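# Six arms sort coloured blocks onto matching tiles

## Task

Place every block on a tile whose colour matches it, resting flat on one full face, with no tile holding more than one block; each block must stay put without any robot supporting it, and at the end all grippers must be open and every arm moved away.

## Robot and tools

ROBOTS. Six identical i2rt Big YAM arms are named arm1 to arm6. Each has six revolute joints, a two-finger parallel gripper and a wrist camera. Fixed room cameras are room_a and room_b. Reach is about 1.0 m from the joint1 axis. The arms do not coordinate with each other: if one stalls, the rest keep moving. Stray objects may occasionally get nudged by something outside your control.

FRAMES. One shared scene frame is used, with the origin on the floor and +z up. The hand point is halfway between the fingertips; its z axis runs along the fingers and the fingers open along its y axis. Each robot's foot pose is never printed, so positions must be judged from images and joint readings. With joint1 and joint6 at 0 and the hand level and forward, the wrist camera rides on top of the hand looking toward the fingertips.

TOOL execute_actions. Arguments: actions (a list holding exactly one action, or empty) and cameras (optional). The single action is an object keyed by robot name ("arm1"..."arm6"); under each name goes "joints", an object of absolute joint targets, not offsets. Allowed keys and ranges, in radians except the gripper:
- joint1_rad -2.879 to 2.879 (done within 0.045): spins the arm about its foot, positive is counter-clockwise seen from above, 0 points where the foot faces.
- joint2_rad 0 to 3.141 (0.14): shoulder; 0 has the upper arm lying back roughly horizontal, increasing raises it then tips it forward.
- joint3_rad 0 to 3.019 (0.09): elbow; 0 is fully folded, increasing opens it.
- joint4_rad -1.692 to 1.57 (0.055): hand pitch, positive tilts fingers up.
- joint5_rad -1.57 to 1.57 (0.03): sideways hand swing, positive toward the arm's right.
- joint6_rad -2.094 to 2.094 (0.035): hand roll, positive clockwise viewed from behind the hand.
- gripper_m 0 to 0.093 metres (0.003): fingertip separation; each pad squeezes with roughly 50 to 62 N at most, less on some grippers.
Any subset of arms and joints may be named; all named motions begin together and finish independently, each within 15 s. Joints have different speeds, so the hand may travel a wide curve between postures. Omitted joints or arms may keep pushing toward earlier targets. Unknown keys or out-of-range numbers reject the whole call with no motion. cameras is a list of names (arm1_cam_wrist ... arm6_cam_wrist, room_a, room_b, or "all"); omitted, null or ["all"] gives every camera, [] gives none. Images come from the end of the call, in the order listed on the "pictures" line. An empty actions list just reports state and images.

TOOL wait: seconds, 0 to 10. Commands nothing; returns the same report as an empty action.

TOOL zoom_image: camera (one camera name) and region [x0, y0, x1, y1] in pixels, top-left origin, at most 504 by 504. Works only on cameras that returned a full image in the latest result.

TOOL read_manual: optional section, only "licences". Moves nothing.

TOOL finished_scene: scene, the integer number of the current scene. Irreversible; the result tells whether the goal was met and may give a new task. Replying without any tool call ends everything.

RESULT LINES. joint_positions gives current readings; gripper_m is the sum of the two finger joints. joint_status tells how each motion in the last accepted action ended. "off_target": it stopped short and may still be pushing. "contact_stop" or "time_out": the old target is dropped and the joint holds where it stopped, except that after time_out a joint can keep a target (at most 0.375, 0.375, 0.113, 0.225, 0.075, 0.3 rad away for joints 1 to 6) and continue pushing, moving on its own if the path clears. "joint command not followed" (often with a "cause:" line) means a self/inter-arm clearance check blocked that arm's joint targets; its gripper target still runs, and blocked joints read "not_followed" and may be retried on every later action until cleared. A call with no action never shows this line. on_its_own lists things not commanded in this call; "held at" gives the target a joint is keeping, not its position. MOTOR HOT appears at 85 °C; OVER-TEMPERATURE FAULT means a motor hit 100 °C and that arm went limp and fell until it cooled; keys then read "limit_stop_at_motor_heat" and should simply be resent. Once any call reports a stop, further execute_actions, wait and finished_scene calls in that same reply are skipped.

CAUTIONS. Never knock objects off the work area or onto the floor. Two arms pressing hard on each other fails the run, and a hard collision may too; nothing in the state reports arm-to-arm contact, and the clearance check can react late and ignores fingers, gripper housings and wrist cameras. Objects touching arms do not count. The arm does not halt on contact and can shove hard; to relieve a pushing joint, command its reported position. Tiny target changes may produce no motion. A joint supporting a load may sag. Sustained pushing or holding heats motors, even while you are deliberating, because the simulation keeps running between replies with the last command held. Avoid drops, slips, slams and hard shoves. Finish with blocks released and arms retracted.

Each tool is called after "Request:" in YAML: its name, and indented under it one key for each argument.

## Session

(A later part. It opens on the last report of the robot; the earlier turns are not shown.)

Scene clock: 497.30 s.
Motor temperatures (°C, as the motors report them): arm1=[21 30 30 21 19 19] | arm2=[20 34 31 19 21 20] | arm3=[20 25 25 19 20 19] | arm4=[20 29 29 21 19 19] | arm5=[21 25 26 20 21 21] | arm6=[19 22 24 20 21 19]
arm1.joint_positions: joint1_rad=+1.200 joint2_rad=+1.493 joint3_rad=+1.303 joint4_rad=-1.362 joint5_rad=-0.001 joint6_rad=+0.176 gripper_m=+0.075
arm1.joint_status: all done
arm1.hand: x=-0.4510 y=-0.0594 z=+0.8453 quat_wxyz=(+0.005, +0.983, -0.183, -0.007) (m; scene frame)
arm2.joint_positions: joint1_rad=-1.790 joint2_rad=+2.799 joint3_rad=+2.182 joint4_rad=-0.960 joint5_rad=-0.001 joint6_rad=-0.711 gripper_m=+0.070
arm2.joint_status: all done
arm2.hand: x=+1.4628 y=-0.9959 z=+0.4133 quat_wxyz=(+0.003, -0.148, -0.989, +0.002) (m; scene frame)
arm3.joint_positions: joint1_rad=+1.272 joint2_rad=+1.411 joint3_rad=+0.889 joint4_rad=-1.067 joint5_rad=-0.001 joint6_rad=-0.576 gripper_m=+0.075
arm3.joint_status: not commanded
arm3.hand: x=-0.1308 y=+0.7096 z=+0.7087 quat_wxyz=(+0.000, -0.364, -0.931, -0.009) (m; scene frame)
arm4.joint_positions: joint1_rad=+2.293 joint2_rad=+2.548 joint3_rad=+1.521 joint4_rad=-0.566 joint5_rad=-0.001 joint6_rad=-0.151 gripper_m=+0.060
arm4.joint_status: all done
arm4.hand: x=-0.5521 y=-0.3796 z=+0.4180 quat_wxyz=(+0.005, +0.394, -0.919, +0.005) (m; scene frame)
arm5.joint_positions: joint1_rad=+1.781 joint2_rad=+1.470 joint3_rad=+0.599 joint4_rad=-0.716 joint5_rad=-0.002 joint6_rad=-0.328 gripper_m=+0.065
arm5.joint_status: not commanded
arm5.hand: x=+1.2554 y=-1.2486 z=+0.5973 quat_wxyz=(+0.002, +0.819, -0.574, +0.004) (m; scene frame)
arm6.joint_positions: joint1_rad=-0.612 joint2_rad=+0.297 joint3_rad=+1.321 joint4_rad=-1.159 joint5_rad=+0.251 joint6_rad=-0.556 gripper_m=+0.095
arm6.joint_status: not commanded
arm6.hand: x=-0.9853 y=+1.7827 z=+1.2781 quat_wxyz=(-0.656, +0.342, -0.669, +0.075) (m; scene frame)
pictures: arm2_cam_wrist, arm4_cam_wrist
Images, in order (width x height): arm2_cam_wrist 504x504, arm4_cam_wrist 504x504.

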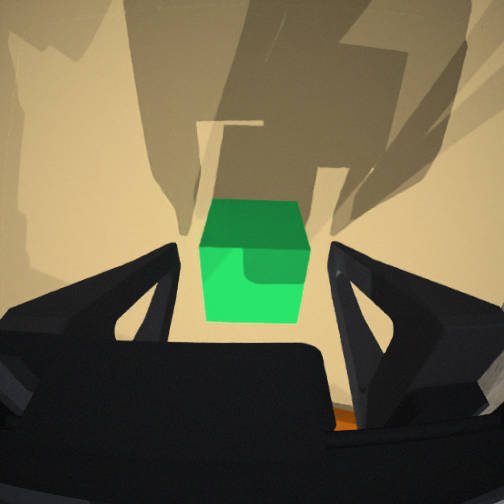

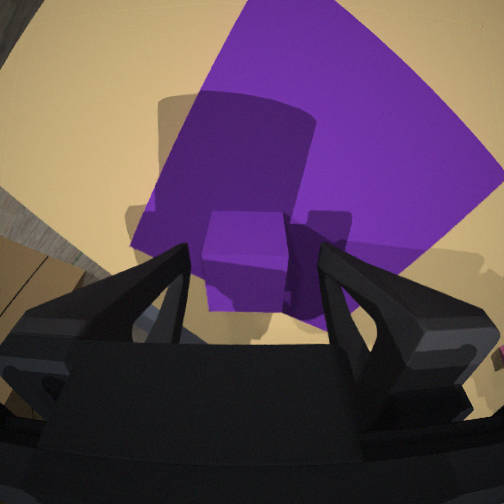

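Request:
execute_actions:
  actions:
    - {"arm2":{"joints":{"gripper_m":0.028}},"arm4":{"joints":{"gripper_m":0.021}}}
  cameras: ["arm2_cam_wrist","arm4_cam_wrist"]

Scene clock: 503.67 s.
Motor temperatures (°C, as the motors report them): arm1=[21 29 30 21 19 19] | arm2=[20 34 31 19 21 20] | arm3=[20 25 25 19 20 19] | arm4=[20 29 29 21 19 19] | arm5=[21 25 26 20 21 21] | arm6=[19 22 24 20 21 19]
arm1.joint_positions: joint1_rad=+1.200 joint2_rad=+1.493 joint3_rad=+1.303 joint4_rad=-1.362 joint5_rad=-0.001 joint6_rad=+0.176 gripper_m=+0.075
arm1.joint_status: not commanded
arm1.hand: x=-0.4510 y=-0.0594 z=+0.8453 quat_wxyz=(+0.005, +0.983, -0.183, -0.007) (m; scene frame)
arm2.joint_positions: joint1_rad=-1.790 joint2_rad=+2.799 joint3_rad=+2.182 joint4_rad=-0.960 joint5_rad=-0.001 joint6_rad=-0.711 gripper_m=+0.038
arm2.joint_status: gripper_m off_target (ended at +0.038, target +0.028)
arm2.hand: x=+1.4628 y=-0.9959 z=+0.4133 quat_wxyz=(+0.003, -0.147, -0.989, +0.002) (m; scene frame)
arm3.joint_positions: joint1_rad=+1.272 joint2_rad=+1.411 joint3_rad=+0.889 joint4_rad=-1.067 joint5_rad=-0.001 joint6_rad=-0.576 gripper_m=+0.075
arm3.joint_status: not commanded
arm3.hand: x=-0.1308 y=+0.7096 z=+0.7087 quat_wxyz=(+0.000, -0.364, -0.931, -0.009) (m; scene frame)
arm4.joint_positions: joint1_rad=+2.293 joint2_rad=+2.548 joint3_rad=+1.521 joint4_rad=-0.566 joint5_rad=-0.001 joint6_rad=-0.151 gripper_m=+0.031
arm4.joint_status: gripper_m off_target (ended at +0.031, target +0.021)
arm4.hand: x=-0.5521 y=-0.3796 z=+0.4180 quat_wxyz=(+0.005, +0.394, -0.919, +0.005) (m; scene frame)
arm5.joint_positions: joint1_rad=+1.781 joint2_rad=+1.470 joint3_rad=+0.599 joint4_rad=-0.716 joint5_rad=-0.002 joint6_rad=-0.328 gripper_m=+0.065
arm5.joint_status: not commanded
arm5.hand: x=+1.2554 y=-1.2486 z=+0.5973 quat_wxyz=(+0.002, +0.819, -0.574, +0.004) (m; scene frame)
arm6.joint_positions: joint1_rad=-0.612 joint2_rad=+0.297 joint3_rad=+1.321 joint4_rad=-1.159 joint5_rad=+0.251 joint6_rad=-0.556 gripper_m=+0.095
arm6.joint_status: not commanded
arm6.hand: x=-0.9853 y=+1.7827 z=+1.2781 quat_wxyz=(-0.656, +0.342, -0.669, +0.075) (m; scene frame)
pictures: arm2_cam_wrist, arm4_cam_wrist
Images, in order (width x height): arm2_cam_wrist 504x504, arm4_cam_wrist 504x504.

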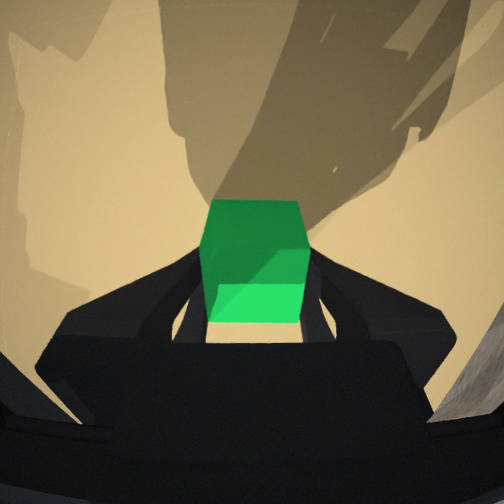

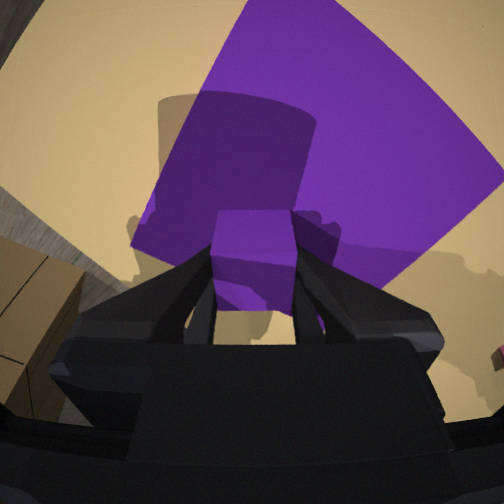

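Request:
execute_actions:
  actions:
    - {"arm1":{"joints":{"joint1_rad":2.28,"joint6_rad":-0.62}},"arm2":{"joints":{"joint1_rad":-0.15,"joint2_rad":1.9,"joint3_rad":2.0,"joint4_rad":-1.67,"joint6_rad":0.0}},"arm4":{"joints":{"joint1_rad":2.245,"joint2_rad":2.51,"joint3_rad":1.62,"joint4_rad":-0.68}},"arm5":{"joints":{"joint1_rad":1.775,"joint2_rad":2.15,"joint3_rad":1.60,"joint4_rad":-0.985}}}
  cameras: ["arm1_cam_wrist","arm2_cam_wrist","arm4_cam_wrist","arm5_cam_wrist"]

Scene clock: 534.63 s.
Motor temperatures (°C, as the motors report them): arm1=[21 28 31 21 19 19] | arm2=[20 35 31 19 21 20] | arm3=[20 25 25 19 20 19] | arm4=[20 29 28 21 19 19] | arm5=[21 24 26 20 21 21] | arm6=[19 22 24 20 21 19]
arm1.joint_positions: joint1_rad=+2.283 joint2_rad=+1.493 joint3_rad=+1.303 joint4_rad=-1.362 joint5_rad=-0.001 joint6_rad=-0.613 gripper_m=+0.075
arm1.joint_status: all done
arm1.hand: x=-0.2962 y=-0.4856 z=+0.8503 quat_wxyz=(+0.007, +0.730, +0.683, -0.012) (m; scene frame)
arm2.joint_positions: joint1_rad=-0.143 joint2_rad=+1.892 joint3_rad=+2.000 joint4_rad=-1.656 joint5_rad=-0.003 joint6_rad=-0.010 gripper_m=+0.038
arm2.joint_status: all done
arm2.hand: x=+1.5592 y=-0.0364 z=+0.9408 quat_wxyz=(-0.007, +0.319, -0.948, -0.001) (m; scene frame)
arm3.joint_positions: joint1_rad=+1.272 joint2_rad=+1.411 joint3_rad=+0.889 joint4_rad=-1.067 joint5_rad=-0.001 joint6_rad=-0.576 gripper_m=+0.075
arm3.joint_status: not commanded
arm3.hand: x=-0.1308 y=+0.7096 z=+0.7087 quat_wxyz=(+0.000, -0.364, -0.931, -0.009) (m; scene frame)
arm4.joint_positions: joint1_rad=+2.248 joint2_rad=+2.497 joint3_rad=+1.593 joint4_rad=-0.664 joint5_rad=-0.001 joint6_rad=-0.151 gripper_m=+0.031
arm4.joint_status: all done
arm4.hand: x=-0.5081 y=-0.3787 z=+0.4630 quat_wxyz=(-0.007, +0.374, -0.927, +0.002) (m; scene frame)
arm5.joint_positions: joint1_rad=+1.781 joint2_rad=+2.162 joint3_rad=+1.564 joint4_rad=-0.970 joint5_rad=-0.002 joint6_rad=-0.328 gripper_m=+0.065
arm5.joint_status: all done
arm5.hand: x=+1.2494 y=-0.9362 z=+0.5696 quat_wxyz=(-0.005, +0.819, -0.574, -0.001) (m; scene frame)
arm6.joint_positions: joint1_rad=-0.612 joint2_rad=+0.297 joint3_rad=+1.321 joint4_rad=-1.159 joint5_rad=+0.251 joint6_rad=-0.556 gripper_m=+0.095
arm6.joint_status: not commanded
arm6.hand: x=-0.9853 y=+1.7827 z=+1.2781 quat_wxyz=(-0.656, +0.342, -0.669, +0.075) (m; scene frame)
pictures: arm1_cam_wrist, arm2_cam_wrist, arm4_cam_wrist, arm5_cam_wrist
Images, in order (width x height): arm1_cam_wrist 504x504, arm2_cam_wrist 504x504, arm4_cam_wrist 504x504, arm5_cam_wrist 504x504.

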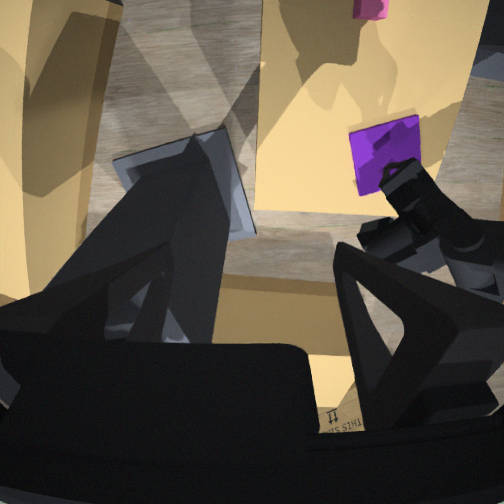

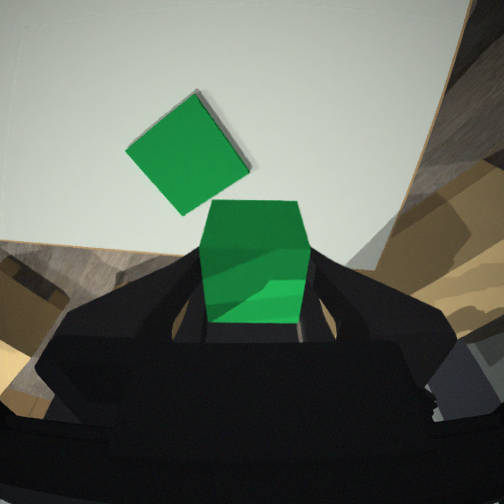

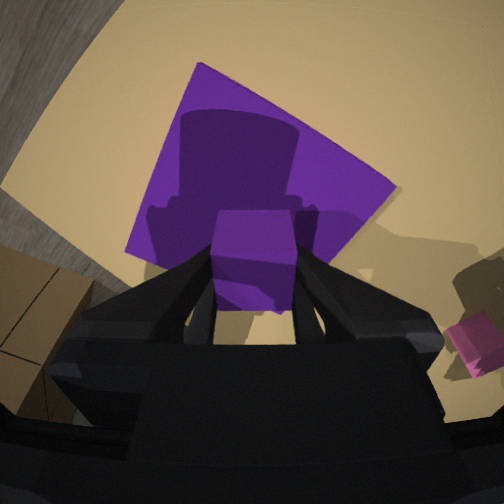

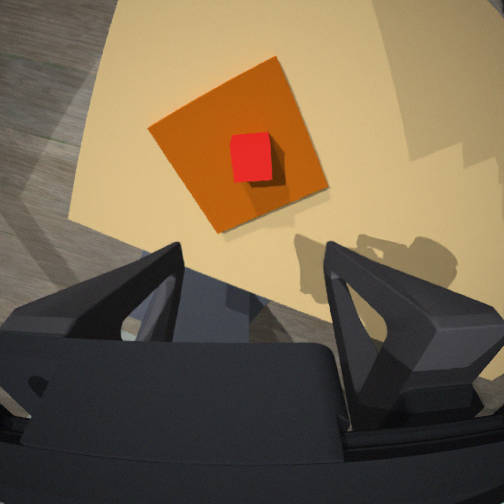

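Request:
zoom_image:
  camera: "arm5_cam_wrist"
  region: [190, 100, 320, 220]

Region (190, 100, 320, 220) of arm5_cam_wrist's 504x504 image, scaled by 3.877, with more detail than that image has; it fills the top 465 rows of this view, and the rest is white.

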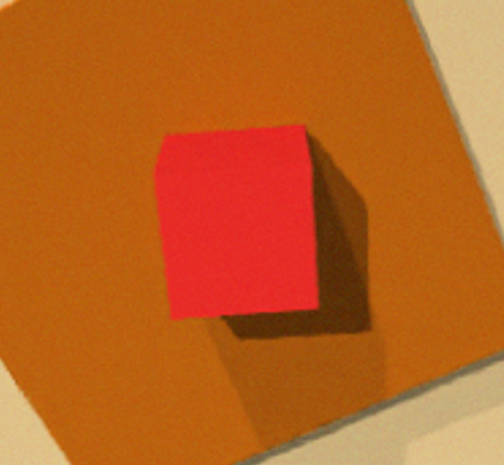

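Request:
execute_actions:
  actions:
    - {"arm1":{"joints":{"joint1_rad":2.27,"joint2_rad":2.39,"joint3_rad":1.905,"joint4_rad":-1.045}},"arm2":{"joints":{"joint1_rad":0.012,"joint2_rad":1.875,"joint3_rad":1.42,"joint4_rad":-1.09,"joint6_rad":-0.435}},"arm4":{"joints":{"joint2_rad":2.58,"joint4_rad":-0.59}},"arm5":{"joints":{"joint2_rad":2.405,"joint3_rad":1.62,"joint4_rad":-0.735,"joint6_rad":-0.41}}}
  cameras: ["arm1_cam_wrist","arm2_cam_wrist","arm4_cam_wrist","arm5_cam_wrist"]

Scene clock: 566.10 s.
Motor temperatures (°C, as the motors report them): arm1=[21 28 32 21 19 19] | arm2=[20 33 31 19 21 20] | arm3=[20 24 25 19 20 19] | arm4=[20 29 29 21 19 19] | arm5=[21 27 28 20 21 21] | arm6=[19 22 24 20 21 19]
arm1.joint_positions: joint1_rad=+2.281 joint2_rad=+2.383 joint3_rad=+1.868 joint4_rad=-1.045 joint5_rad=-0.001 joint6_rad=-0.613 gripper_m=+0.075
arm1.joint_status: all done
arm1.hand: x=-0.4469 y=-0.6733 z=+0.5645 quat_wxyz=(+0.006, +0.731, +0.682, -0.008) (m; scene frame)
arm2.joint_positions: joint1_rad=+0.019 joint2_rad=+1.892 joint3_rad=+1.417 joint4_rad=-1.106 joint5_rad=+0.000 joint6_rad=-0.425 gripper_m=+0.038
arm2.joint_status: all done
arm2.hand: x=+1.4616 y=-0.0014 z=+0.7252 quat_wxyz=(+0.009, +0.576, -0.817, +0.003) (m; scene frame)
arm3.joint_positions: joint1_rad=+1.272 joint2_rad=+1.411 joint3_rad=+0.889 joint4_rad=-1.067 joint5_rad=-0.001 joint6_rad=-0.576 gripper_m=+0.075
arm3.joint_status: not commanded
arm3.hand: x=-0.1308 y=+0.7096 z=+0.7087 quat_wxyz=(+0.000, -0.364, -0.931, -0.009) (m; scene frame)
arm4.joint_positions: joint1_rad=+2.248 joint2_rad=+2.571 joint3_rad=+1.593 joint4_rad=-0.606 joint5_rad=-0.001 joint6_rad=-0.151 gripper_m=+0.031
arm4.joint_status: all done
arm4.hand: x=-0.5198 y=-0.3874 z=+0.4203 quat_wxyz=(+0.001, +0.374, -0.927, +0.004) (m; scene frame)
arm5.joint_positions: joint1_rad=+1.782 joint2_rad=+2.416 joint3_rad=+1.598 joint4_rad=-0.750 joint5_rad=+0.001 joint6_rad=-0.399 gripper_m=+0.065
arm5.joint_status: all done
arm5.hand: x=+1.2500 y=-0.9285 z=+0.4299 quat_wxyz=(-0.006, +0.839, -0.544, +0.000) (m; scene frame)
arm6.joint_positions: joint1_rad=-0.612 joint2_rad=+0.297 joint3_rad=+1.321 joint4_rad=-1.159 joint5_rad=+0.251 joint6_rad=-0.556 gripper_m=+0.095
arm6.joint_status: not commanded
arm6.hand: x=-0.9853 y=+1.7827 z=+1.2781 quat_wxyz=(-0.656, +0.342, -0.669, +0.075) (m; scene frame)
pictures: arm1_cam_wrist, arm2_cam_wrist, arm4_cam_wrist, arm5_cam_wrist
Images, in order (width x height): arm1_cam_wrist 504x504, arm2_cam_wrist 504x504, arm4_cam_wrist 504x504, arm5_cam_wrist 504x504.

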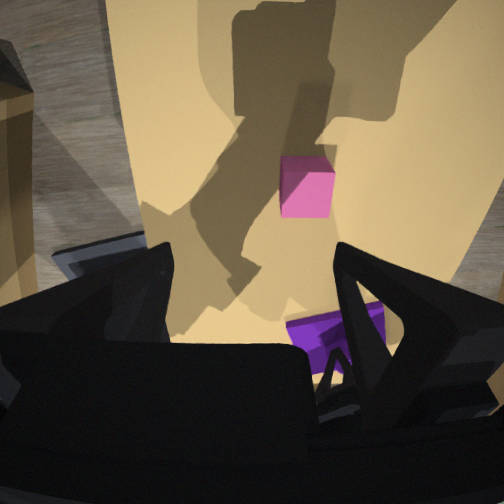

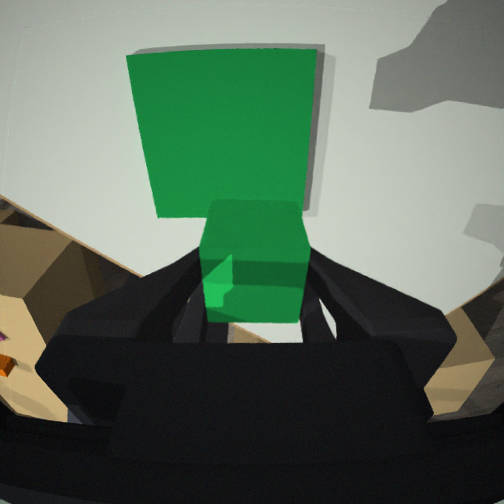

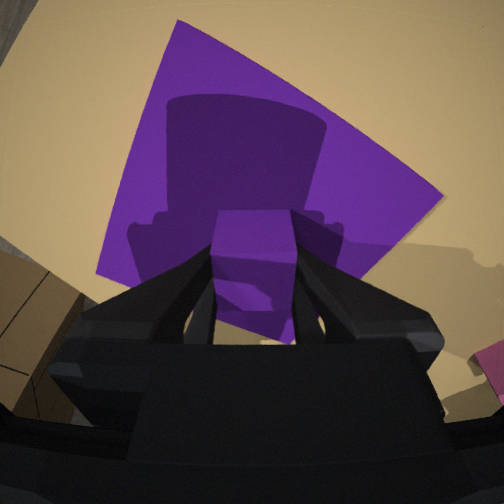

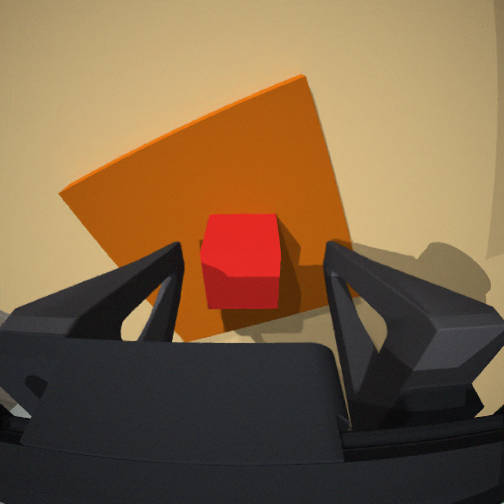

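Request:
execute_actions:
  actions:
    - {"arm1":{"joints":{"joint1_rad":2.20,"joint2_rad":2.59,"joint3_rad":2.035,"joint4_rad":-0.99,"joint6_rad":-0.70}},"arm2":{"joints":{"joint1_rad":0.07,"joint2_rad":2.01,"joint3_rad":1.32,"joint4_rad":-0.84}},"arm4":{"joints":{"gripper_m":0.06}},"arm5":{"joints":{"joint2_rad":2.44}}}
  cameras: ["arm1_cam_wrist","arm2_cam_wrist","arm4_cam_wrist","arm5_cam_wrist"]

Scene clock: 588.13 s.
Motor temperatures (°C, as the motors report them): arm1=[21 30 32 21 19 19] | arm2=[20 33 30 19 21 20] | arm3=[20 24 25 19 20 19] | arm4=[20 29 29 21 19 19] | arm5=[21 27 27 20 21 21] | arm6=[19 22 24 20 21 19]
arm1.joint_positions: joint1_rad=+2.193 joint2_rad=+2.595 joint3_rad=+2.011 joint4_rad=-0.991 joint5_rad=-0.001 joint6_rad=-0.692 gripper_m=+0.075
arm1.joint_status: all done
arm1.hand: x=-0.5049 y=-0.6491 z=+0.4695 quat_wxyz=(+0.005, +0.734, +0.679, -0.001) (m; scene frame)
arm2.joint_positions: joint1_rad=+0.069 joint2_rad=+2.030 joint3_rad=+1.309 joint4_rad=-0.855 joint5_rad=+0.000 joint6_rad=-0.426 gripper_m=+0.038
arm2.joint_status: all done
arm2.hand: x=+1.4372 y=+0.0107 z=+0.6189 quat_wxyz=(+0.007, +0.596, -0.803, +0.003) (m; scene frame)
arm3.joint_positions: joint1_rad=+1.272 joint2_rad=+1.411 joint3_rad=+0.889 joint4_rad=-1.067 joint5_rad=-0.001 joint6_rad=-0.576 gripper_m=+0.075
arm3.joint_status: not commanded
arm3.hand: x=-0.1308 y=+0.7096 z=+0.7087 quat_wxyz=(+0.000, -0.364, -0.931, -0.009) (m; scene frame)
arm4.joint_positions: joint1_rad=+2.248 joint2_rad=+2.571 joint3_rad=+1.593 joint4_rad=-0.606 joint5_rad=-0.001 joint6_rad=-0.151 gripper_m=+0.060
arm4.joint_status: all done
arm4.hand: x=-0.5198 y=-0.3874 z=+0.4203 quat_wxyz=(+0.001, +0.374, -0.927, +0.004) (m; scene frame)
arm5.joint_positions: joint1_rad=+1.782 joint2_rad=+2.445 joint3_rad=+1.598 joint4_rad=-0.750 joint5_rad=+0.001 joint6_rad=-0.399 gripper_m=+0.065
arm5.joint_status: all done
arm5.hand: x=+1.2503 y=-0.9379 z=+0.4131 quat_wxyz=(+0.005, +0.839, -0.544, +0.008) (m; scene frame)
arm6.joint_positions: joint1_rad=-0.612 joint2_rad=+0.297 joint3_rad=+1.321 joint4_rad=-1.159 joint5_rad=+0.251 joint6_rad=-0.556 gripper_m=+0.095
arm6.joint_status: not commanded
arm6.hand: x=-0.9853 y=+1.7827 z=+1.2781 quat_wxyz=(-0.656, +0.342, -0.669, +0.075) (m; scene frame)
pictures: arm1_cam_wrist, arm2_cam_wrist, arm4_cam_wrist, arm5_cam_wrist
Images, in order (width x height): arm1_cam_wrist 504x504, arm2_cam_wrist 504x504, arm4_cam_wrist 504x504, arm5_cam_wrist 504x504.

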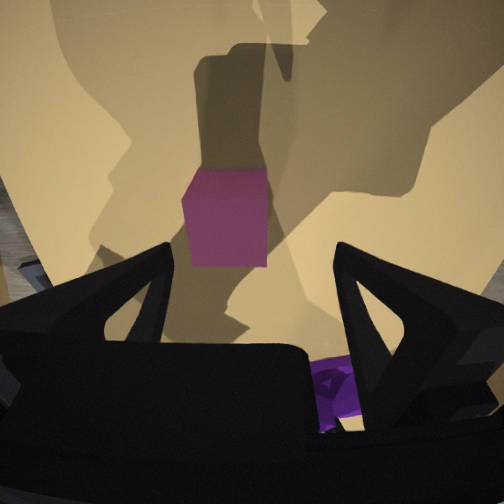

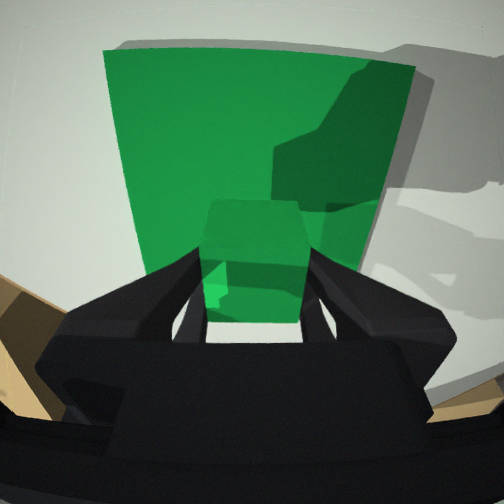

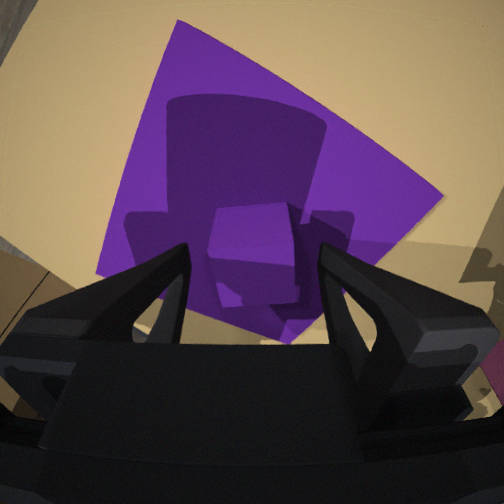

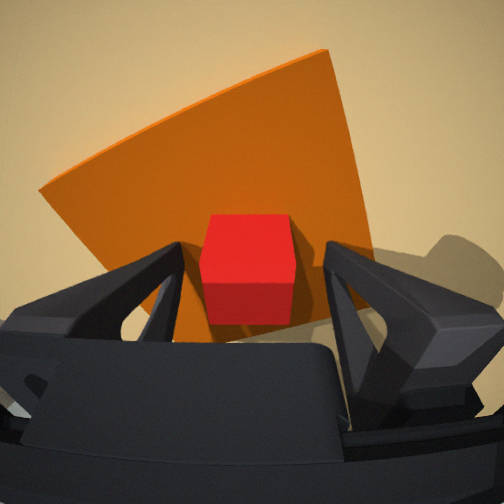

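Request:
execute_actions:
  actions:
    - {"arm1":{"joints":{"joint1_rad":2.212,"joint2_rad":2.665,"joint3_rad":1.995,"joint4_rad":-0.90,"gripper_m":0.085}},"arm2":{"joints":{"joint2_rad":2.075,"joint4_rad":-0.77}},"arm4":{"joints":{"joint2_rad":2.3,"joint4_rad":-0.88}},"arm5":{"joints":{"joint2_rad":2.42}}}
  cameras: ["arm1_cam_wrist","arm2_cam_wrist","arm4_cam_wrist","arm5_cam_wrist"]

Scene clock: 602.93 s.
Motor temperatures (°C, as the motors report them): arm1=[21 31 32 21 19 19] | arm2=[20 33 30 19 21 20] | arm3=[20 24 25 19 20 19] | arm4=[20 29 29 21 19 19] | arm5=[21 27 27 20 21 21] | arm6=[19 22 24 20 21 19]
arm1.joint_positions: joint1_rad=+2.205 joint2_rad=+2.654 joint3_rad=+1.996 joint4_rad=-0.909 joint5_rad=-0.001 joint6_rad=-0.693 gripper_m=+0.085
arm1.joint_status: all done
arm1.hand: x=-0.4940 y=-0.6505 z=+0.4247 quat_wxyz=(+0.005, +0.730, +0.684, -0.005) (m; scene frame)
arm2.joint_positions: joint1_rad=+0.069 joint2_rad=+2.067 joint3_rad=+1.309 joint4_rad=-0.787 joint5_rad=+0.000 joint6_rad=-0.426 gripper_m=+0.038
arm2.joint_status: all done
arm2.hand: x=+1.4433 y=+0.0177 z=+0.6000 quat_wxyz=(-0.008, +0.596, -0.803, +0.000) (m; scene frame)
arm3.joint_positions: joint1_rad=+1.272 joint2_rad=+1.411 joint3_rad=+0.889 joint4_rad=-1.067 joint5_rad=-0.001 joint6_rad=-0.576 gripper_m=+0.075
arm3.joint_status: not commanded
arm3.hand: x=-0.1308 y=+0.7096 z=+0.7087 quat_wxyz=(+0.000, -0.364, -0.931, -0.009) (m; scene frame)
arm4.joint_positions: joint1_rad=+2.248 joint2_rad=+2.285 joint3_rad=+1.611 joint4_rad=-0.865 joint5_rad=-0.001 joint6_rad=-0.151 gripper_m=+0.060
arm4.joint_status: all done
arm4.hand: x=-0.4890 y=-0.3639 z=+0.5937 quat_wxyz=(-0.022, +0.374, -0.927, -0.002) (m; scene frame)
arm5.joint_positions: joint1_rad=+1.782 joint2_rad=+2.445 joint3_rad=+1.598 joint4_rad=-0.750 joint5_rad=+0.001 joint6_rad=-0.399 gripper_m=+0.065
arm5.joint_status: all done
arm5.hand: x=+1.2503 y=-0.9379 z=+0.4131 quat_wxyz=(+0.005, +0.839, -0.544, +0.008) (m; scene frame)
arm6.joint_positions: joint1_rad=-0.612 joint2_rad=+0.297 joint3_rad=+1.321 joint4_rad=-1.159 joint5_rad=+0.251 joint6_rad=-0.556 gripper_m=+0.095
arm6.joint_status: not commanded
arm6.hand: x=-0.9853 y=+1.7827 z=+1.2781 quat_wxyz=(-0.656, +0.342, -0.669, +0.075) (m; scene frame)
pictures: arm1_cam_wrist, arm2_cam_wrist, arm4_cam_wrist, arm5_cam_wrist
Images, in order (width x height): arm1_cam_wrist 504x504, arm2_cam_wrist 504x504, arm4_cam_wrist 504x504, arm5_cam_wrist 504x504.

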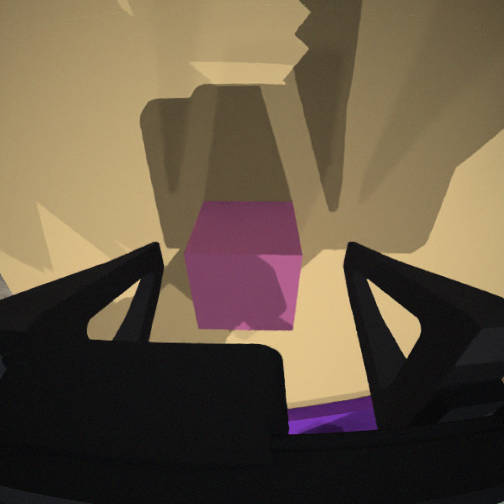

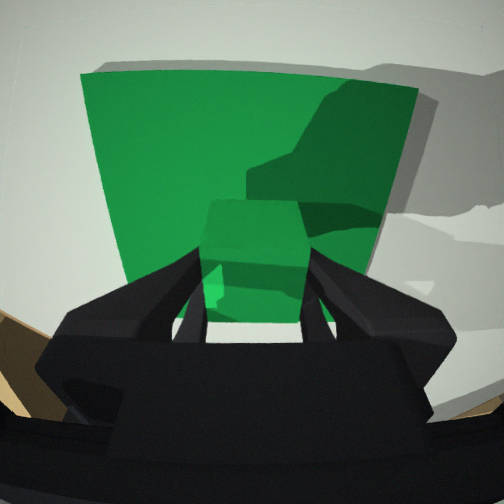

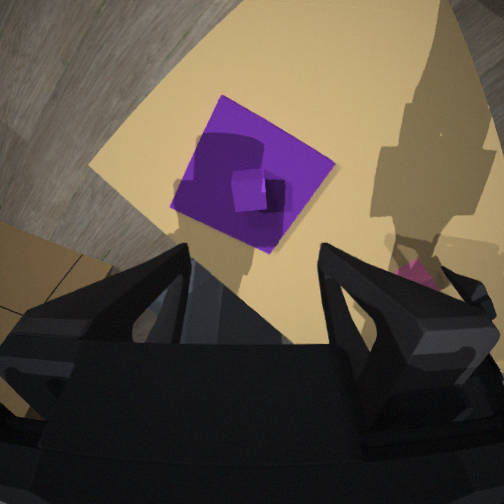

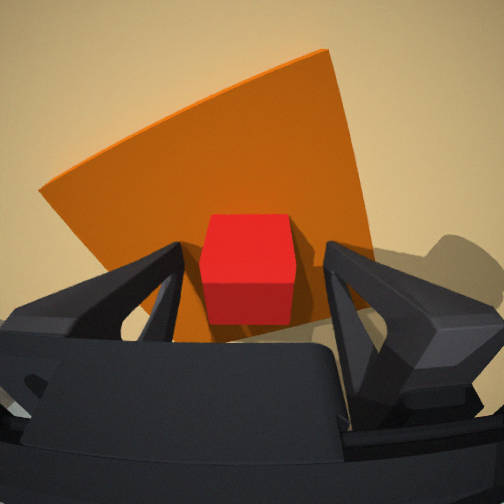

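Request:
zoom_image:
  camera: "arm2_cam_wrist"
  region: [180, 140, 420, 340]

Region (180, 140, 420, 340) of arm2_cam_wrist's 504x504 image, scaled by 2.100, with more detail than that image has.

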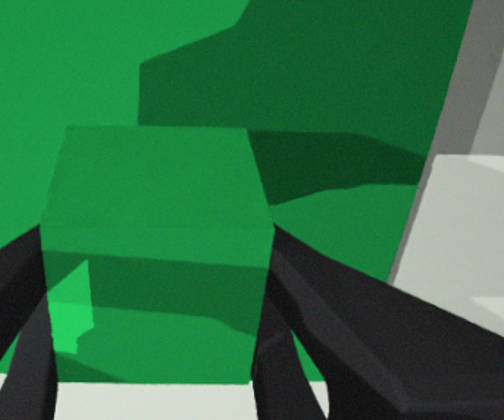

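Request:
execute_actions:
  actions:
    - {"arm1":{"joints":{"joint2_rad":2.68}},"arm2":{"joints":{"joint2_rad":2.105,"joint4_rad":-0.775}},"arm4":{"joints":{"joint2_rad":1.6,"joint3_rad":1.0,"joint4_rad":-0.97}},"arm5":{"joints":{"gripper_m":0.023}}}
  cameras: ["arm1_cam_wrist","arm2_cam_wrist","arm5_cam_wrist"]

Scene clock: 619.00 s.
Motor temperatures (°C, as the motors report them): arm1=[21 31 31 21 19 19] | arm2=[20 32 29 19 21 20] | arm3=[20 24 25 19 20 19] | arm4=[20 29 29 21 19 19] | arm5=[21 28 27 20 21 21] | arm6=[19 22 24 20 21 19]
arm1.joint_positions: joint1_rad=+2.205 joint2_rad=+2.654 joint3_rad=+1.996 joint4_rad=-0.909 joint5_rad=-0.001 joint6_rad=-0.693 gripper_m=+0.085
arm1.joint_status: all done
arm1.hand: x=-0.4940 y=-0.6505 z=+0.4247 quat_wxyz=(+0.005, +0.730, +0.684, -0.005) (m; scene frame)
arm2.joint_positions: joint1_rad=+0.069 joint2_rad=+2.095 joint3_rad=+1.309 joint4_rad=-0.787 joint5_rad=+0.000 joint6_rad=-0.426 gripper_m=+0.038
arm2.joint_status: all done
arm2.hand: x=+1.4392 y=+0.0130 z=+0.5854 quat_wxyz=(+0.005, +0.596, -0.803, +0.003) (m; scene frame)
arm3.joint_positions: joint1_rad=+1.272 joint2_rad=+1.411 joint3_rad=+0.889 joint4_rad=-1.067 joint5_rad=-0.001 joint6_rad=-0.576 gripper_m=+0.075
arm3.joint_status: not commanded
arm3.hand: x=-0.1308 y=+0.7096 z=+0.7087 quat_wxyz=(+0.000, -0.364, -0.931, -0.009) (m; scene frame)
arm4.joint_positions: joint1_rad=+2.248 joint2_rad=+1.581 joint3_rad=+1.011 joint4_rad=-0.957 joint5_rad=-0.001 joint6_rad=-0.151 gripper_m=+0.060
arm4.joint_status: all done
arm4.hand: x=-0.6556 y=-0.4801 z=+0.7601 quat_wxyz=(-0.027, +0.374, -0.927, -0.003) (m; scene frame)
arm5.joint_positions: joint1_rad=+1.782 joint2_rad=+2.445 joint3_rad=+1.598 joint4_rad=-0.750 joint5_rad=+0.001 joint6_rad=-0.399 gripper_m=+0.031
arm5.joint_status: gripper_m off_target (ended at +0.031, target +0.023)
arm5.hand: x=+1.2503 y=-0.9379 z=+0.4131 quat_wxyz=(+0.005, +0.839, -0.544, +0.008) (m; scene frame)
arm6.joint_positions: joint1_rad=-0.612 joint2_rad=+0.297 joint3_rad=+1.321 joint4_rad=-1.159 joint5_rad=+0.251 joint6_rad=-0.556 gripper_m=+0.095
arm6.joint_status: not commanded
arm6.hand: x=-0.9853 y=+1.7827 z=+1.2781 quat_wxyz=(-0.656, +0.342, -0.669, +0.075) (m; scene frame)
pictures: arm1_cam_wrist, arm2_cam_wrist, arm5_cam_wrist
Images, in order (width x height): arm1_cam_wrist 504x504, arm2_cam_wrist 504x504, arm5_cam_wrist 504x504.

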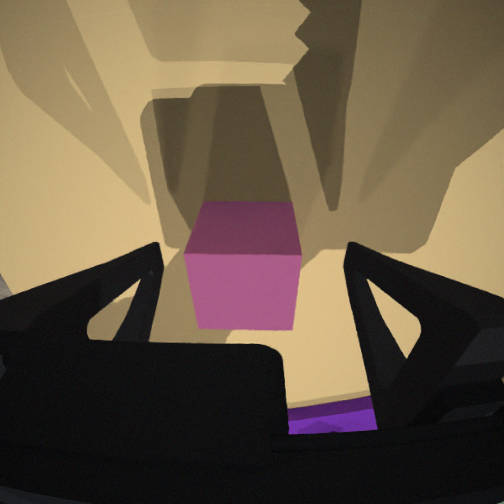

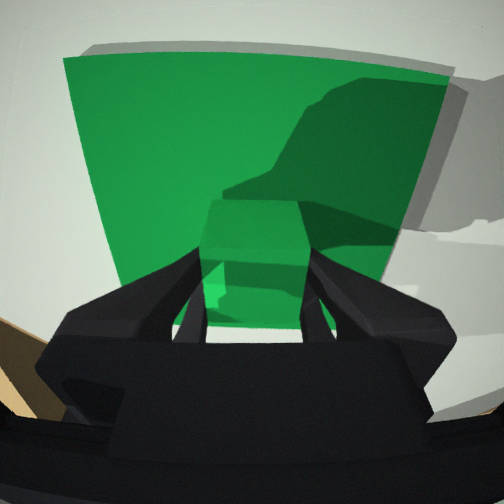

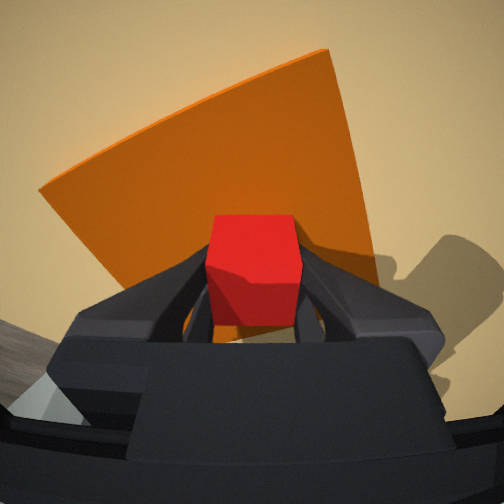

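Request:
execute_actions:
  actions:
    - {"arm1":{"joints":{"gripper_m":0.033}},"arm2":{"joints":{"joint2_rad":2.125}},"arm5":{"joints":{"joint1_rad":0.9,"joint2_rad":1.85,"joint3_rad":1.6,"joint4_rad":-1.33,"joint6_rad":0.0}}}
  cameras: ["arm1_cam_wrist","arm2_cam_wrist","arm5_cam_wrist"]

Scene clock: 629.53 s.
Motor temperatures (°C, as the motors report them): arm1=[21 31 30 21 19 19] | arm2=[20 32 29 19 21 20] | arm3=[20 24 25 19 20 19] | arm4=[20 28 29 21 19 19] | arm5=[21 28 27 20 21 21] | arm6=[19 22 24 20 21 19]
arm1.joint_positions: joint1_rad=+2.205 joint2_rad=+2.654 joint3_rad=+1.996 joint4_rad=-0.908 joint5_rad=+0.000 joint6_rad=-0.693 gripper_m=+0.041
arm1.joint_status: gripper_m off_target (ended at +0.041, target +0.033)
arm1.hand: x=-0.4941 y=-0.6506 z=+0.4247 quat_wxyz=(+0.005, +0.730, +0.684, -0.005) (m; scene frame)
arm2.joint_positions: joint1_rad=+0.069 joint2_rad=+2.106 joint3_rad=+1.309 joint4_rad=-0.785 joint5_rad=+0.000 joint6_rad=-0.426 gripper_m=+0.038
arm2.joint_status: all done
arm2.hand: x=+1.4378 y=+0.0113 z=+0.5797 quat_wxyz=(+0.010, +0.596, -0.803, +0.004) (m; scene frame)
arm3.joint_positions: joint1_rad=+1.272 joint2_rad=+1.411 joint3_rad=+0.889 joint4_rad=-1.067 joint5_rad=-0.001 joint6_rad=-0.576 gripper_m=+0.075
arm3.joint_status: not commanded
arm3.hand: x=-0.1308 y=+0.7096 z=+0.7087 quat_wxyz=(+0.000, -0.364, -0.931, -0.009) (m; scene frame)
arm4.joint_positions: joint1_rad=+2.248 joint2_rad=+1.581 joint3_rad=+1.011 joint4_rad=-0.957 joint5_rad=-0.001 joint6_rad=-0.151 gripper_m=+0.060
arm4.joint_status: not commanded
arm4.hand: x=-0.6556 y=-0.4801 z=+0.7601 quat_wxyz=(-0.027, +0.374, -0.927, -0.003) (m; scene frame)
arm5.joint_positions: joint1_rad=+0.901 joint2_rad=+1.866 joint3_rad=+1.592 joint4_rad=-1.315 joint5_rad=+0.003 joint6_rad=-0.012 gripper_m=+0.031
arm5.joint_status: all done
arm5.hand: x=+1.6855 y=-1.1783 z=+0.7483 quat_wxyz=(+0.004, +0.354, -0.935, +0.002) (m; scene frame)
arm6.joint_positions: joint1_rad=-0.612 joint2_rad=+0.297 joint3_rad=+1.321 joint4_rad=-1.159 joint5_rad=+0.251 joint6_rad=-0.556 gripper_m=+0.095
arm6.joint_status: not commanded
arm6.hand: x=-0.9853 y=+1.7827 z=+1.2781 quat_wxyz=(-0.656, +0.342, -0.669, +0.075) (m; scene frame)
pictures: arm1_cam_wrist, arm2_cam_wrist, arm5_cam_wrist
Images, in order (width x height): arm1_cam_wrist 504x504, arm2_cam_wrist 504x504, arm5_cam_wrist 504x504.

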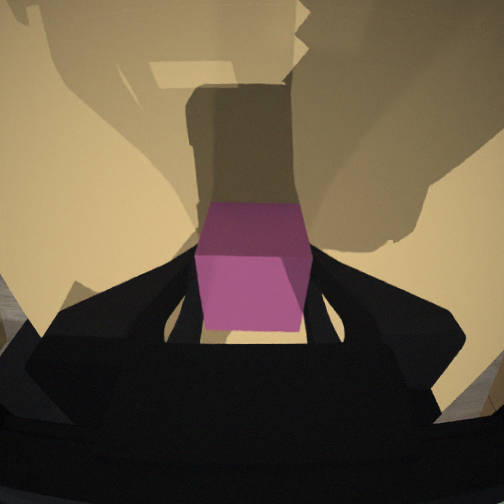

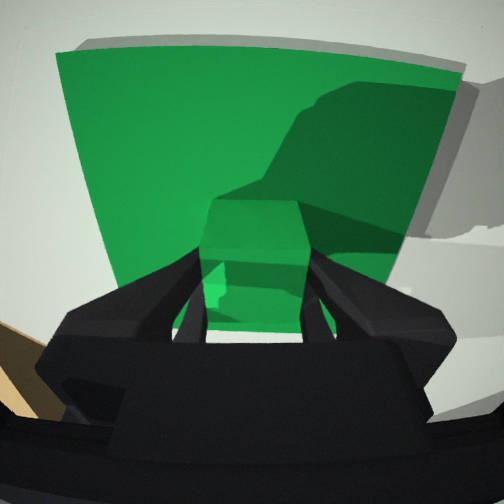

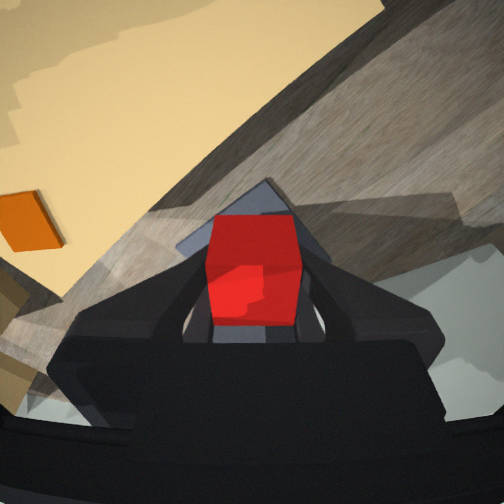

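Request:
execute_actions:
  actions:
    - {"arm2":{"joints":{"joint2_rad":2.106,"gripper_m":0.07}}}
  cameras: ["arm2_cam_wrist"]

Request:
execute_actions:
  actions:
    - {"arm1":{"joints":{"joint2_rad":1.9,"joint3_rad":1.4,"joint4_rad":-1.07}},"arm2":{"joints":{"joint2_rad":1.85,"joint4_rad":-1.03}},"arm4":{"joints":{"joint2_rad":1.2,"joint3_rad":0.6,"joint4_rad":-0.97}},"arm5":{"joints":{"joint1_rad":-0.2}}}
  cameras: ["arm1_cam_wrist","arm2_cam_wrist","arm5_cam_wrist"]

Scene clock: 638.87 s.
Motor temperatures (°C, as the motors report them): arm1=[21 31 30 21 19 19] | arm2=[20 32 29 19 21 20] | arm3=[20 24 25 19 20 19] | arm4=[20 27 29 21 19 19] | arm5=[21 28 27 20 21 21] | arm6=[19 22 24 20 21 19]
arm1.joint_positions: joint1_rad=+2.205 joint2_rad=+2.654 joint3_rad=+1.996 joint4_rad=-0.908 joint5_rad=+0.000 joint6_rad=-0.693 gripper_m=+0.041
arm1.joint_status: not commanded
arm1.hand: x=-0.4941 y=-0.6506 z=+0.4247 quat_wxyz=(+0.005, +0.730, +0.684, -0.005) (m; scene frame)
arm2.joint_positions: joint1_rad=+0.069 joint2_rad=+2.106 joint3_rad=+1.309 joint4_rad=-0.785 joint5_rad=+0.000 joint6_rad=-0.426 gripper_m=+0.070
arm2.joint_status: all done
arm2.hand: x=+1.4378 y=+0.0113 z=+0.5797 quat_wxyz=(+0.010, +0.596, -0.803, +0.004) (m; scene frame)
arm3.joint_positions: joint1_rad=+1.272 joint2_rad=+1.411 joint3_rad=+0.889 joint4_rad=-1.067 joint5_rad=-0.001 joint6_rad=-0.576 gripper_m=+0.075
arm3.joint_status: not commanded
arm3.hand: x=-0.1308 y=+0.7096 z=+0.7087 quat_wxyz=(+0.000, -0.364, -0.931, -0.009) (m; scene frame)
arm4.joint_positions: joint1_rad=+2.248 joint2_rad=+1.581 joint3_rad=+1.011 joint4_rad=-0.957 joint5_rad=-0.001 joint6_rad=-0.151 gripper_m=+0.060
arm4.joint_status: not commanded
arm4.hand: x=-0.6556 y=-0.4801 z=+0.7601 quat_wxyz=(-0.027, +0.374, -0.927, -0.003) (m; scene frame)
arm5.joint_positions: joint1_rad=+0.901 joint2_rad=+1.866 joint3_rad=+1.592 joint4_rad=-1.315 joint5_rad=+0.003 joint6_rad=-0.012 gripper_m=+0.031
arm5.joint_status: not commanded
arm5.hand: x=+1.6855 y=-1.1783 z=+0.7483 quat_wxyz=(+0.004, +0.353, -0.935, +0.002) (m; scene frame)
arm6.joint_positions: joint1_rad=-0.612 joint2_rad=+0.297 joint3_rad=+1.321 joint4_rad=-1.159 joint5_rad=+0.251 joint6_rad=-0.556 gripper_m=+0.095
arm6.joint_status: not commanded
arm6.hand: x=-0.9853 y=+1.7827 z=+1.2781 quat_wxyz=(-0.656, +0.342, -0.669, +0.075) (m; scene frame)
pictures: arm2_cam_wrist
Images, in order (width x height): arm2_cam_wrist 504x504.

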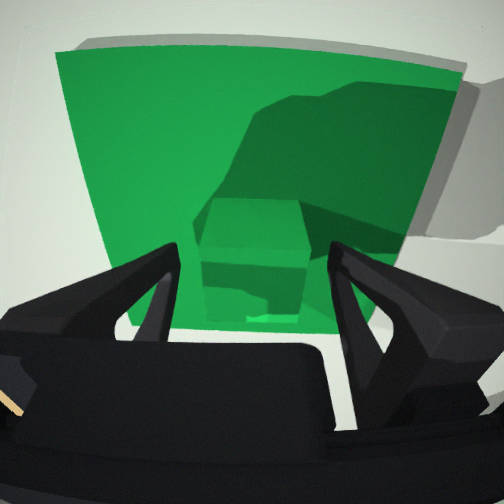

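Scene clock: 640.63 s.
Motor temperatures (°C, as the motors report them): arm1=[21 31 30 21 19 19] | arm2=[20 32 29 19 21 20] | arm3=[20 24 25 19 20 19] | arm4=[20 27 29 21 19 19] | arm5=[21 28 27 20 21 21] | arm6=[19 22 24 20 21 19]
arm1.joint_positions: joint1_rad=+2.205 joint2_rad=+1.894 joint3_rad=+1.402 joint4_rad=-1.065 joint5_rad=+0.000 joint6_rad=-0.694 gripper_m=+0.041
arm1.joint_status: all done
arm1.hand: x=-0.3950 y=-0.5420 z=+0.6971 quat_wxyz=(+0.005, +0.729, +0.684, -0.009) (m; scene frame)
arm2.joint_positions: joint1_rad=+0.069 joint2_rad=+1.835 joint3_rad=+1.309 joint4_rad=-1.016 joint5_rad=+0.000 joint6_rad=-0.426 gripper_m=+0.070
arm2.joint_status: all done
arm2.hand: x=+1.4293 y=+0.0022 z=+0.7182 quat_wxyz=(-0.010, +0.596, -0.803, -0.001) (m; scene frame)
arm3.joint_positions: joint1_rad=+1.272 joint2_rad=+1.411 joint3_rad=+0.889 joint4_rad=-1.067 joint5_rad=-0.001 joint6_rad=-0.576 gripper_m=+0.075
arm3.joint_status: not commanded
arm3.hand: x=-0.1308 y=+0.7096 z=+0.7087 quat_wxyz=(+0.000, -0.364, -0.931, -0.009) (m; scene frame)
arm4.joint_positions: joint1_rad=+2.248 joint2_rad=+1.191 joint3_rad=+0.609 joint4_rad=-0.958 joint5_rad=-0.001 joint6_rad=-0.151 gripper_m=+0.060
arm4.joint_status: all done
arm4.hand: x=-0.7822 y=-0.5696 z=+0.7535 quat_wxyz=(-0.020, +0.374, -0.927, -0.001) (m; scene frame)
arm5.joint_positions: joint1_rad=-0.205 joint2_rad=+1.866 joint3_rad=+1.592 joint4_rad=-1.315 joint5_rad=+0.001 joint6_rad=-0.010 gripper_m=+0.031
arm5.joint_status: all done
arm5.hand: x=+1.7771 y=-1.7591 z=+0.7443 quat_wxyz=(+0.007, -0.191, -0.981, -0.006) (m; scene frame)
arm6.joint_positions: joint1_rad=-0.612 joint2_rad=+0.297 joint3_rad=+1.321 joint4_rad=-1.159 joint5_rad=+0.251 joint6_rad=-0.556 gripper_m=+0.095
arm6.joint_status: not commanded
arm6.hand: x=-0.9853 y=+1.7827 z=+1.2781 quat_wxyz=(-0.656, +0.342, -0.669, +0.075) (m; scene frame)
pictures: arm1_cam_wrist, arm2_cam_wrist, arm5_cam_wrist
Images, in order (width x height): arm1_cam_wrist 504x504, arm2_cam_wrist 504x504, arm5_cam_wrist 504x504.

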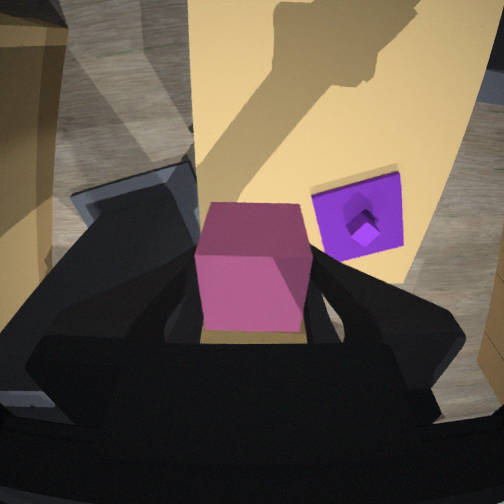

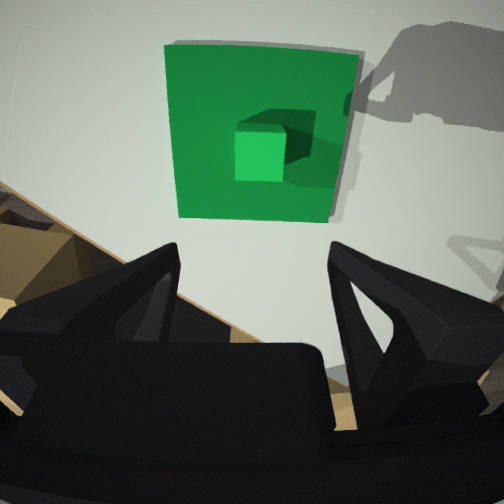

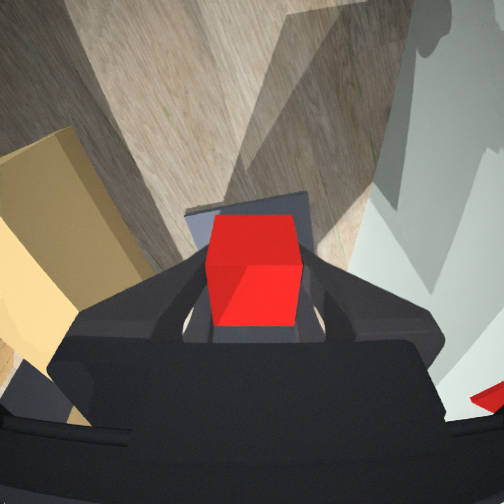

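Request:
execute_actions:
  actions:
    - {"arm1":{"joints":{"joint1_rad":0.0,"joint6_rad":-0.22}},"arm2":{"joints":{"joint1_rad":2.335,"joint2_rad":2.1,"joint3_rad":1.75,"joint4_rad":-1.18,"joint6_rad":0.625,"gripper_m":0.09}},"arm5":{"joints":{"joint1_rad":-1.685,"joint2_rad":1.89,"joint3_rad":1.485,"joint4_rad":-1.13}}}
  cameras: ["arm2_cam_wrist","arm5_cam_wrist"]

Scene clock: 654.13 s.
Motor temperatures (°C, as the motors report them): arm1=[21 30 30 21 19 19] | arm2=[20 32 30 19 21 20] | arm3=[20 24 25 19 20 19] | arm4=[20 26 29 21 19 19] | arm5=[21 27 27 20 21 21] | arm6=[19 22 24 20 21 19]
arm1.joint_positions: joint1_rad=-0.009 joint2_rad=+1.894 joint3_rad=+1.402 joint4_rad=-1.065 joint5_rad=-0.001 joint6_rad=-0.226 gripper_m=+0.041
arm1.joint_status: all done
arm1.hand: x=-0.1112 y=+0.3929 z=+0.6873 quat_wxyz=(-0.001, +0.832, -0.554, +0.000) (m; scene frame)
arm2.joint_positions: joint1_rad=+2.344 joint2_rad=+2.118 joint3_rad=+1.736 joint4_rad=-1.166 joint5_rad=+0.000 joint6_rad=+0.615 gripper_m=+0.090
arm2.joint_status: all done
arm2.hand: x=+0.4472 y=-0.3823 z=+0.7151 quat_wxyz=(+0.009, +0.951, -0.310, -0.011) (m; scene frame)
arm3.joint_positions: joint1_rad=+1.272 joint2_rad=+1.411 joint3_rad=+0.889 joint4_rad=-1.067 joint5_rad=-0.001 joint6_rad=-0.576 gripper_m=+0.075
arm3.joint_status: not commanded
arm3.hand: x=-0.1308 y=+0.7096 z=+0.7087 quat_wxyz=(+0.000, -0.364, -0.931, -0.009) (m; scene frame)
arm4.joint_positions: joint1_rad=+2.248 joint2_rad=+1.191 joint3_rad=+0.609 joint4_rad=-0.958 joint5_rad=-0.001 joint6_rad=-0.151 gripper_m=+0.060
arm4.joint_status: not commanded
arm4.hand: x=-0.7822 y=-0.5696 z=+0.7535 quat_wxyz=(-0.020, +0.374, -0.927, -0.001) (m; scene frame)
arm5.joint_positions: joint1_rad=-1.692 joint2_rad=+1.915 joint3_rad=+1.485 joint4_rad=-1.135 joint5_rad=+0.001 joint6_rad=-0.009 gripper_m=+0.031
arm5.joint_status: all done
arm5.hand: x=+1.0877 y=-2.0776 z=+0.6727 quat_wxyz=(+0.000, -0.806, -0.593, -0.002) (m; scene frame)
arm6.joint_positions: joint1_rad=-0.612 joint2_rad=+0.297 joint3_rad=+1.321 joint4_rad=-1.159 joint5_rad=+0.251 joint6_rad=-0.556 gripper_m=+0.095
arm6.joint_status: not commanded
arm6.hand: x=-0.9853 y=+1.7827 z=+1.2781 quat_wxyz=(-0.656, +0.342, -0.669, +0.075) (m; scene frame)
pictures: arm2_cam_wrist, arm5_cam_wrist
Images, in order (width x height): arm2_cam_wrist 504x504, arm5_cam_wrist 504x504.

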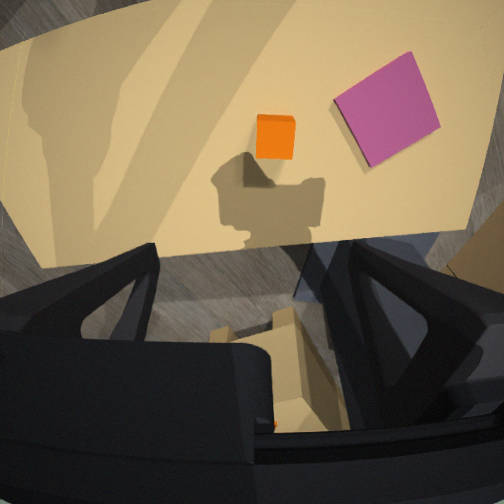

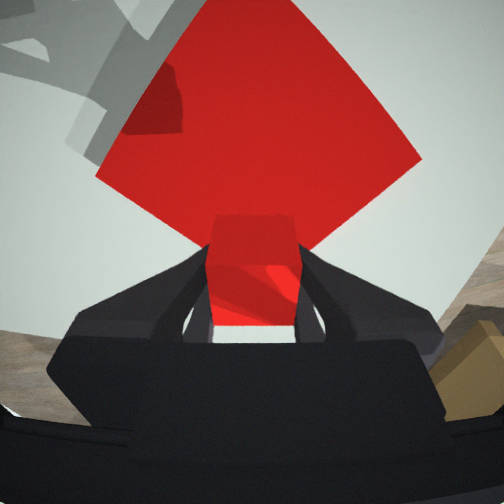

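Request:
zoom_image:
  camera: "arm2_cam_wrist"
  region: [220, 80, 340, 190]

Region (220, 80, 340, 190) of arm2_cam_wrist's 504x504 image, scaled by 4.200, with more detail than that image has; it fills the top 462 rows of this view, and the rest is white.

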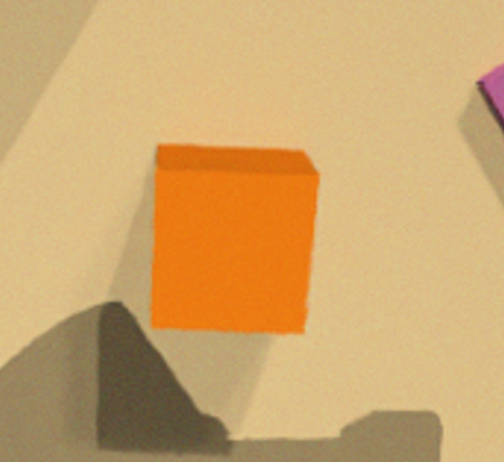

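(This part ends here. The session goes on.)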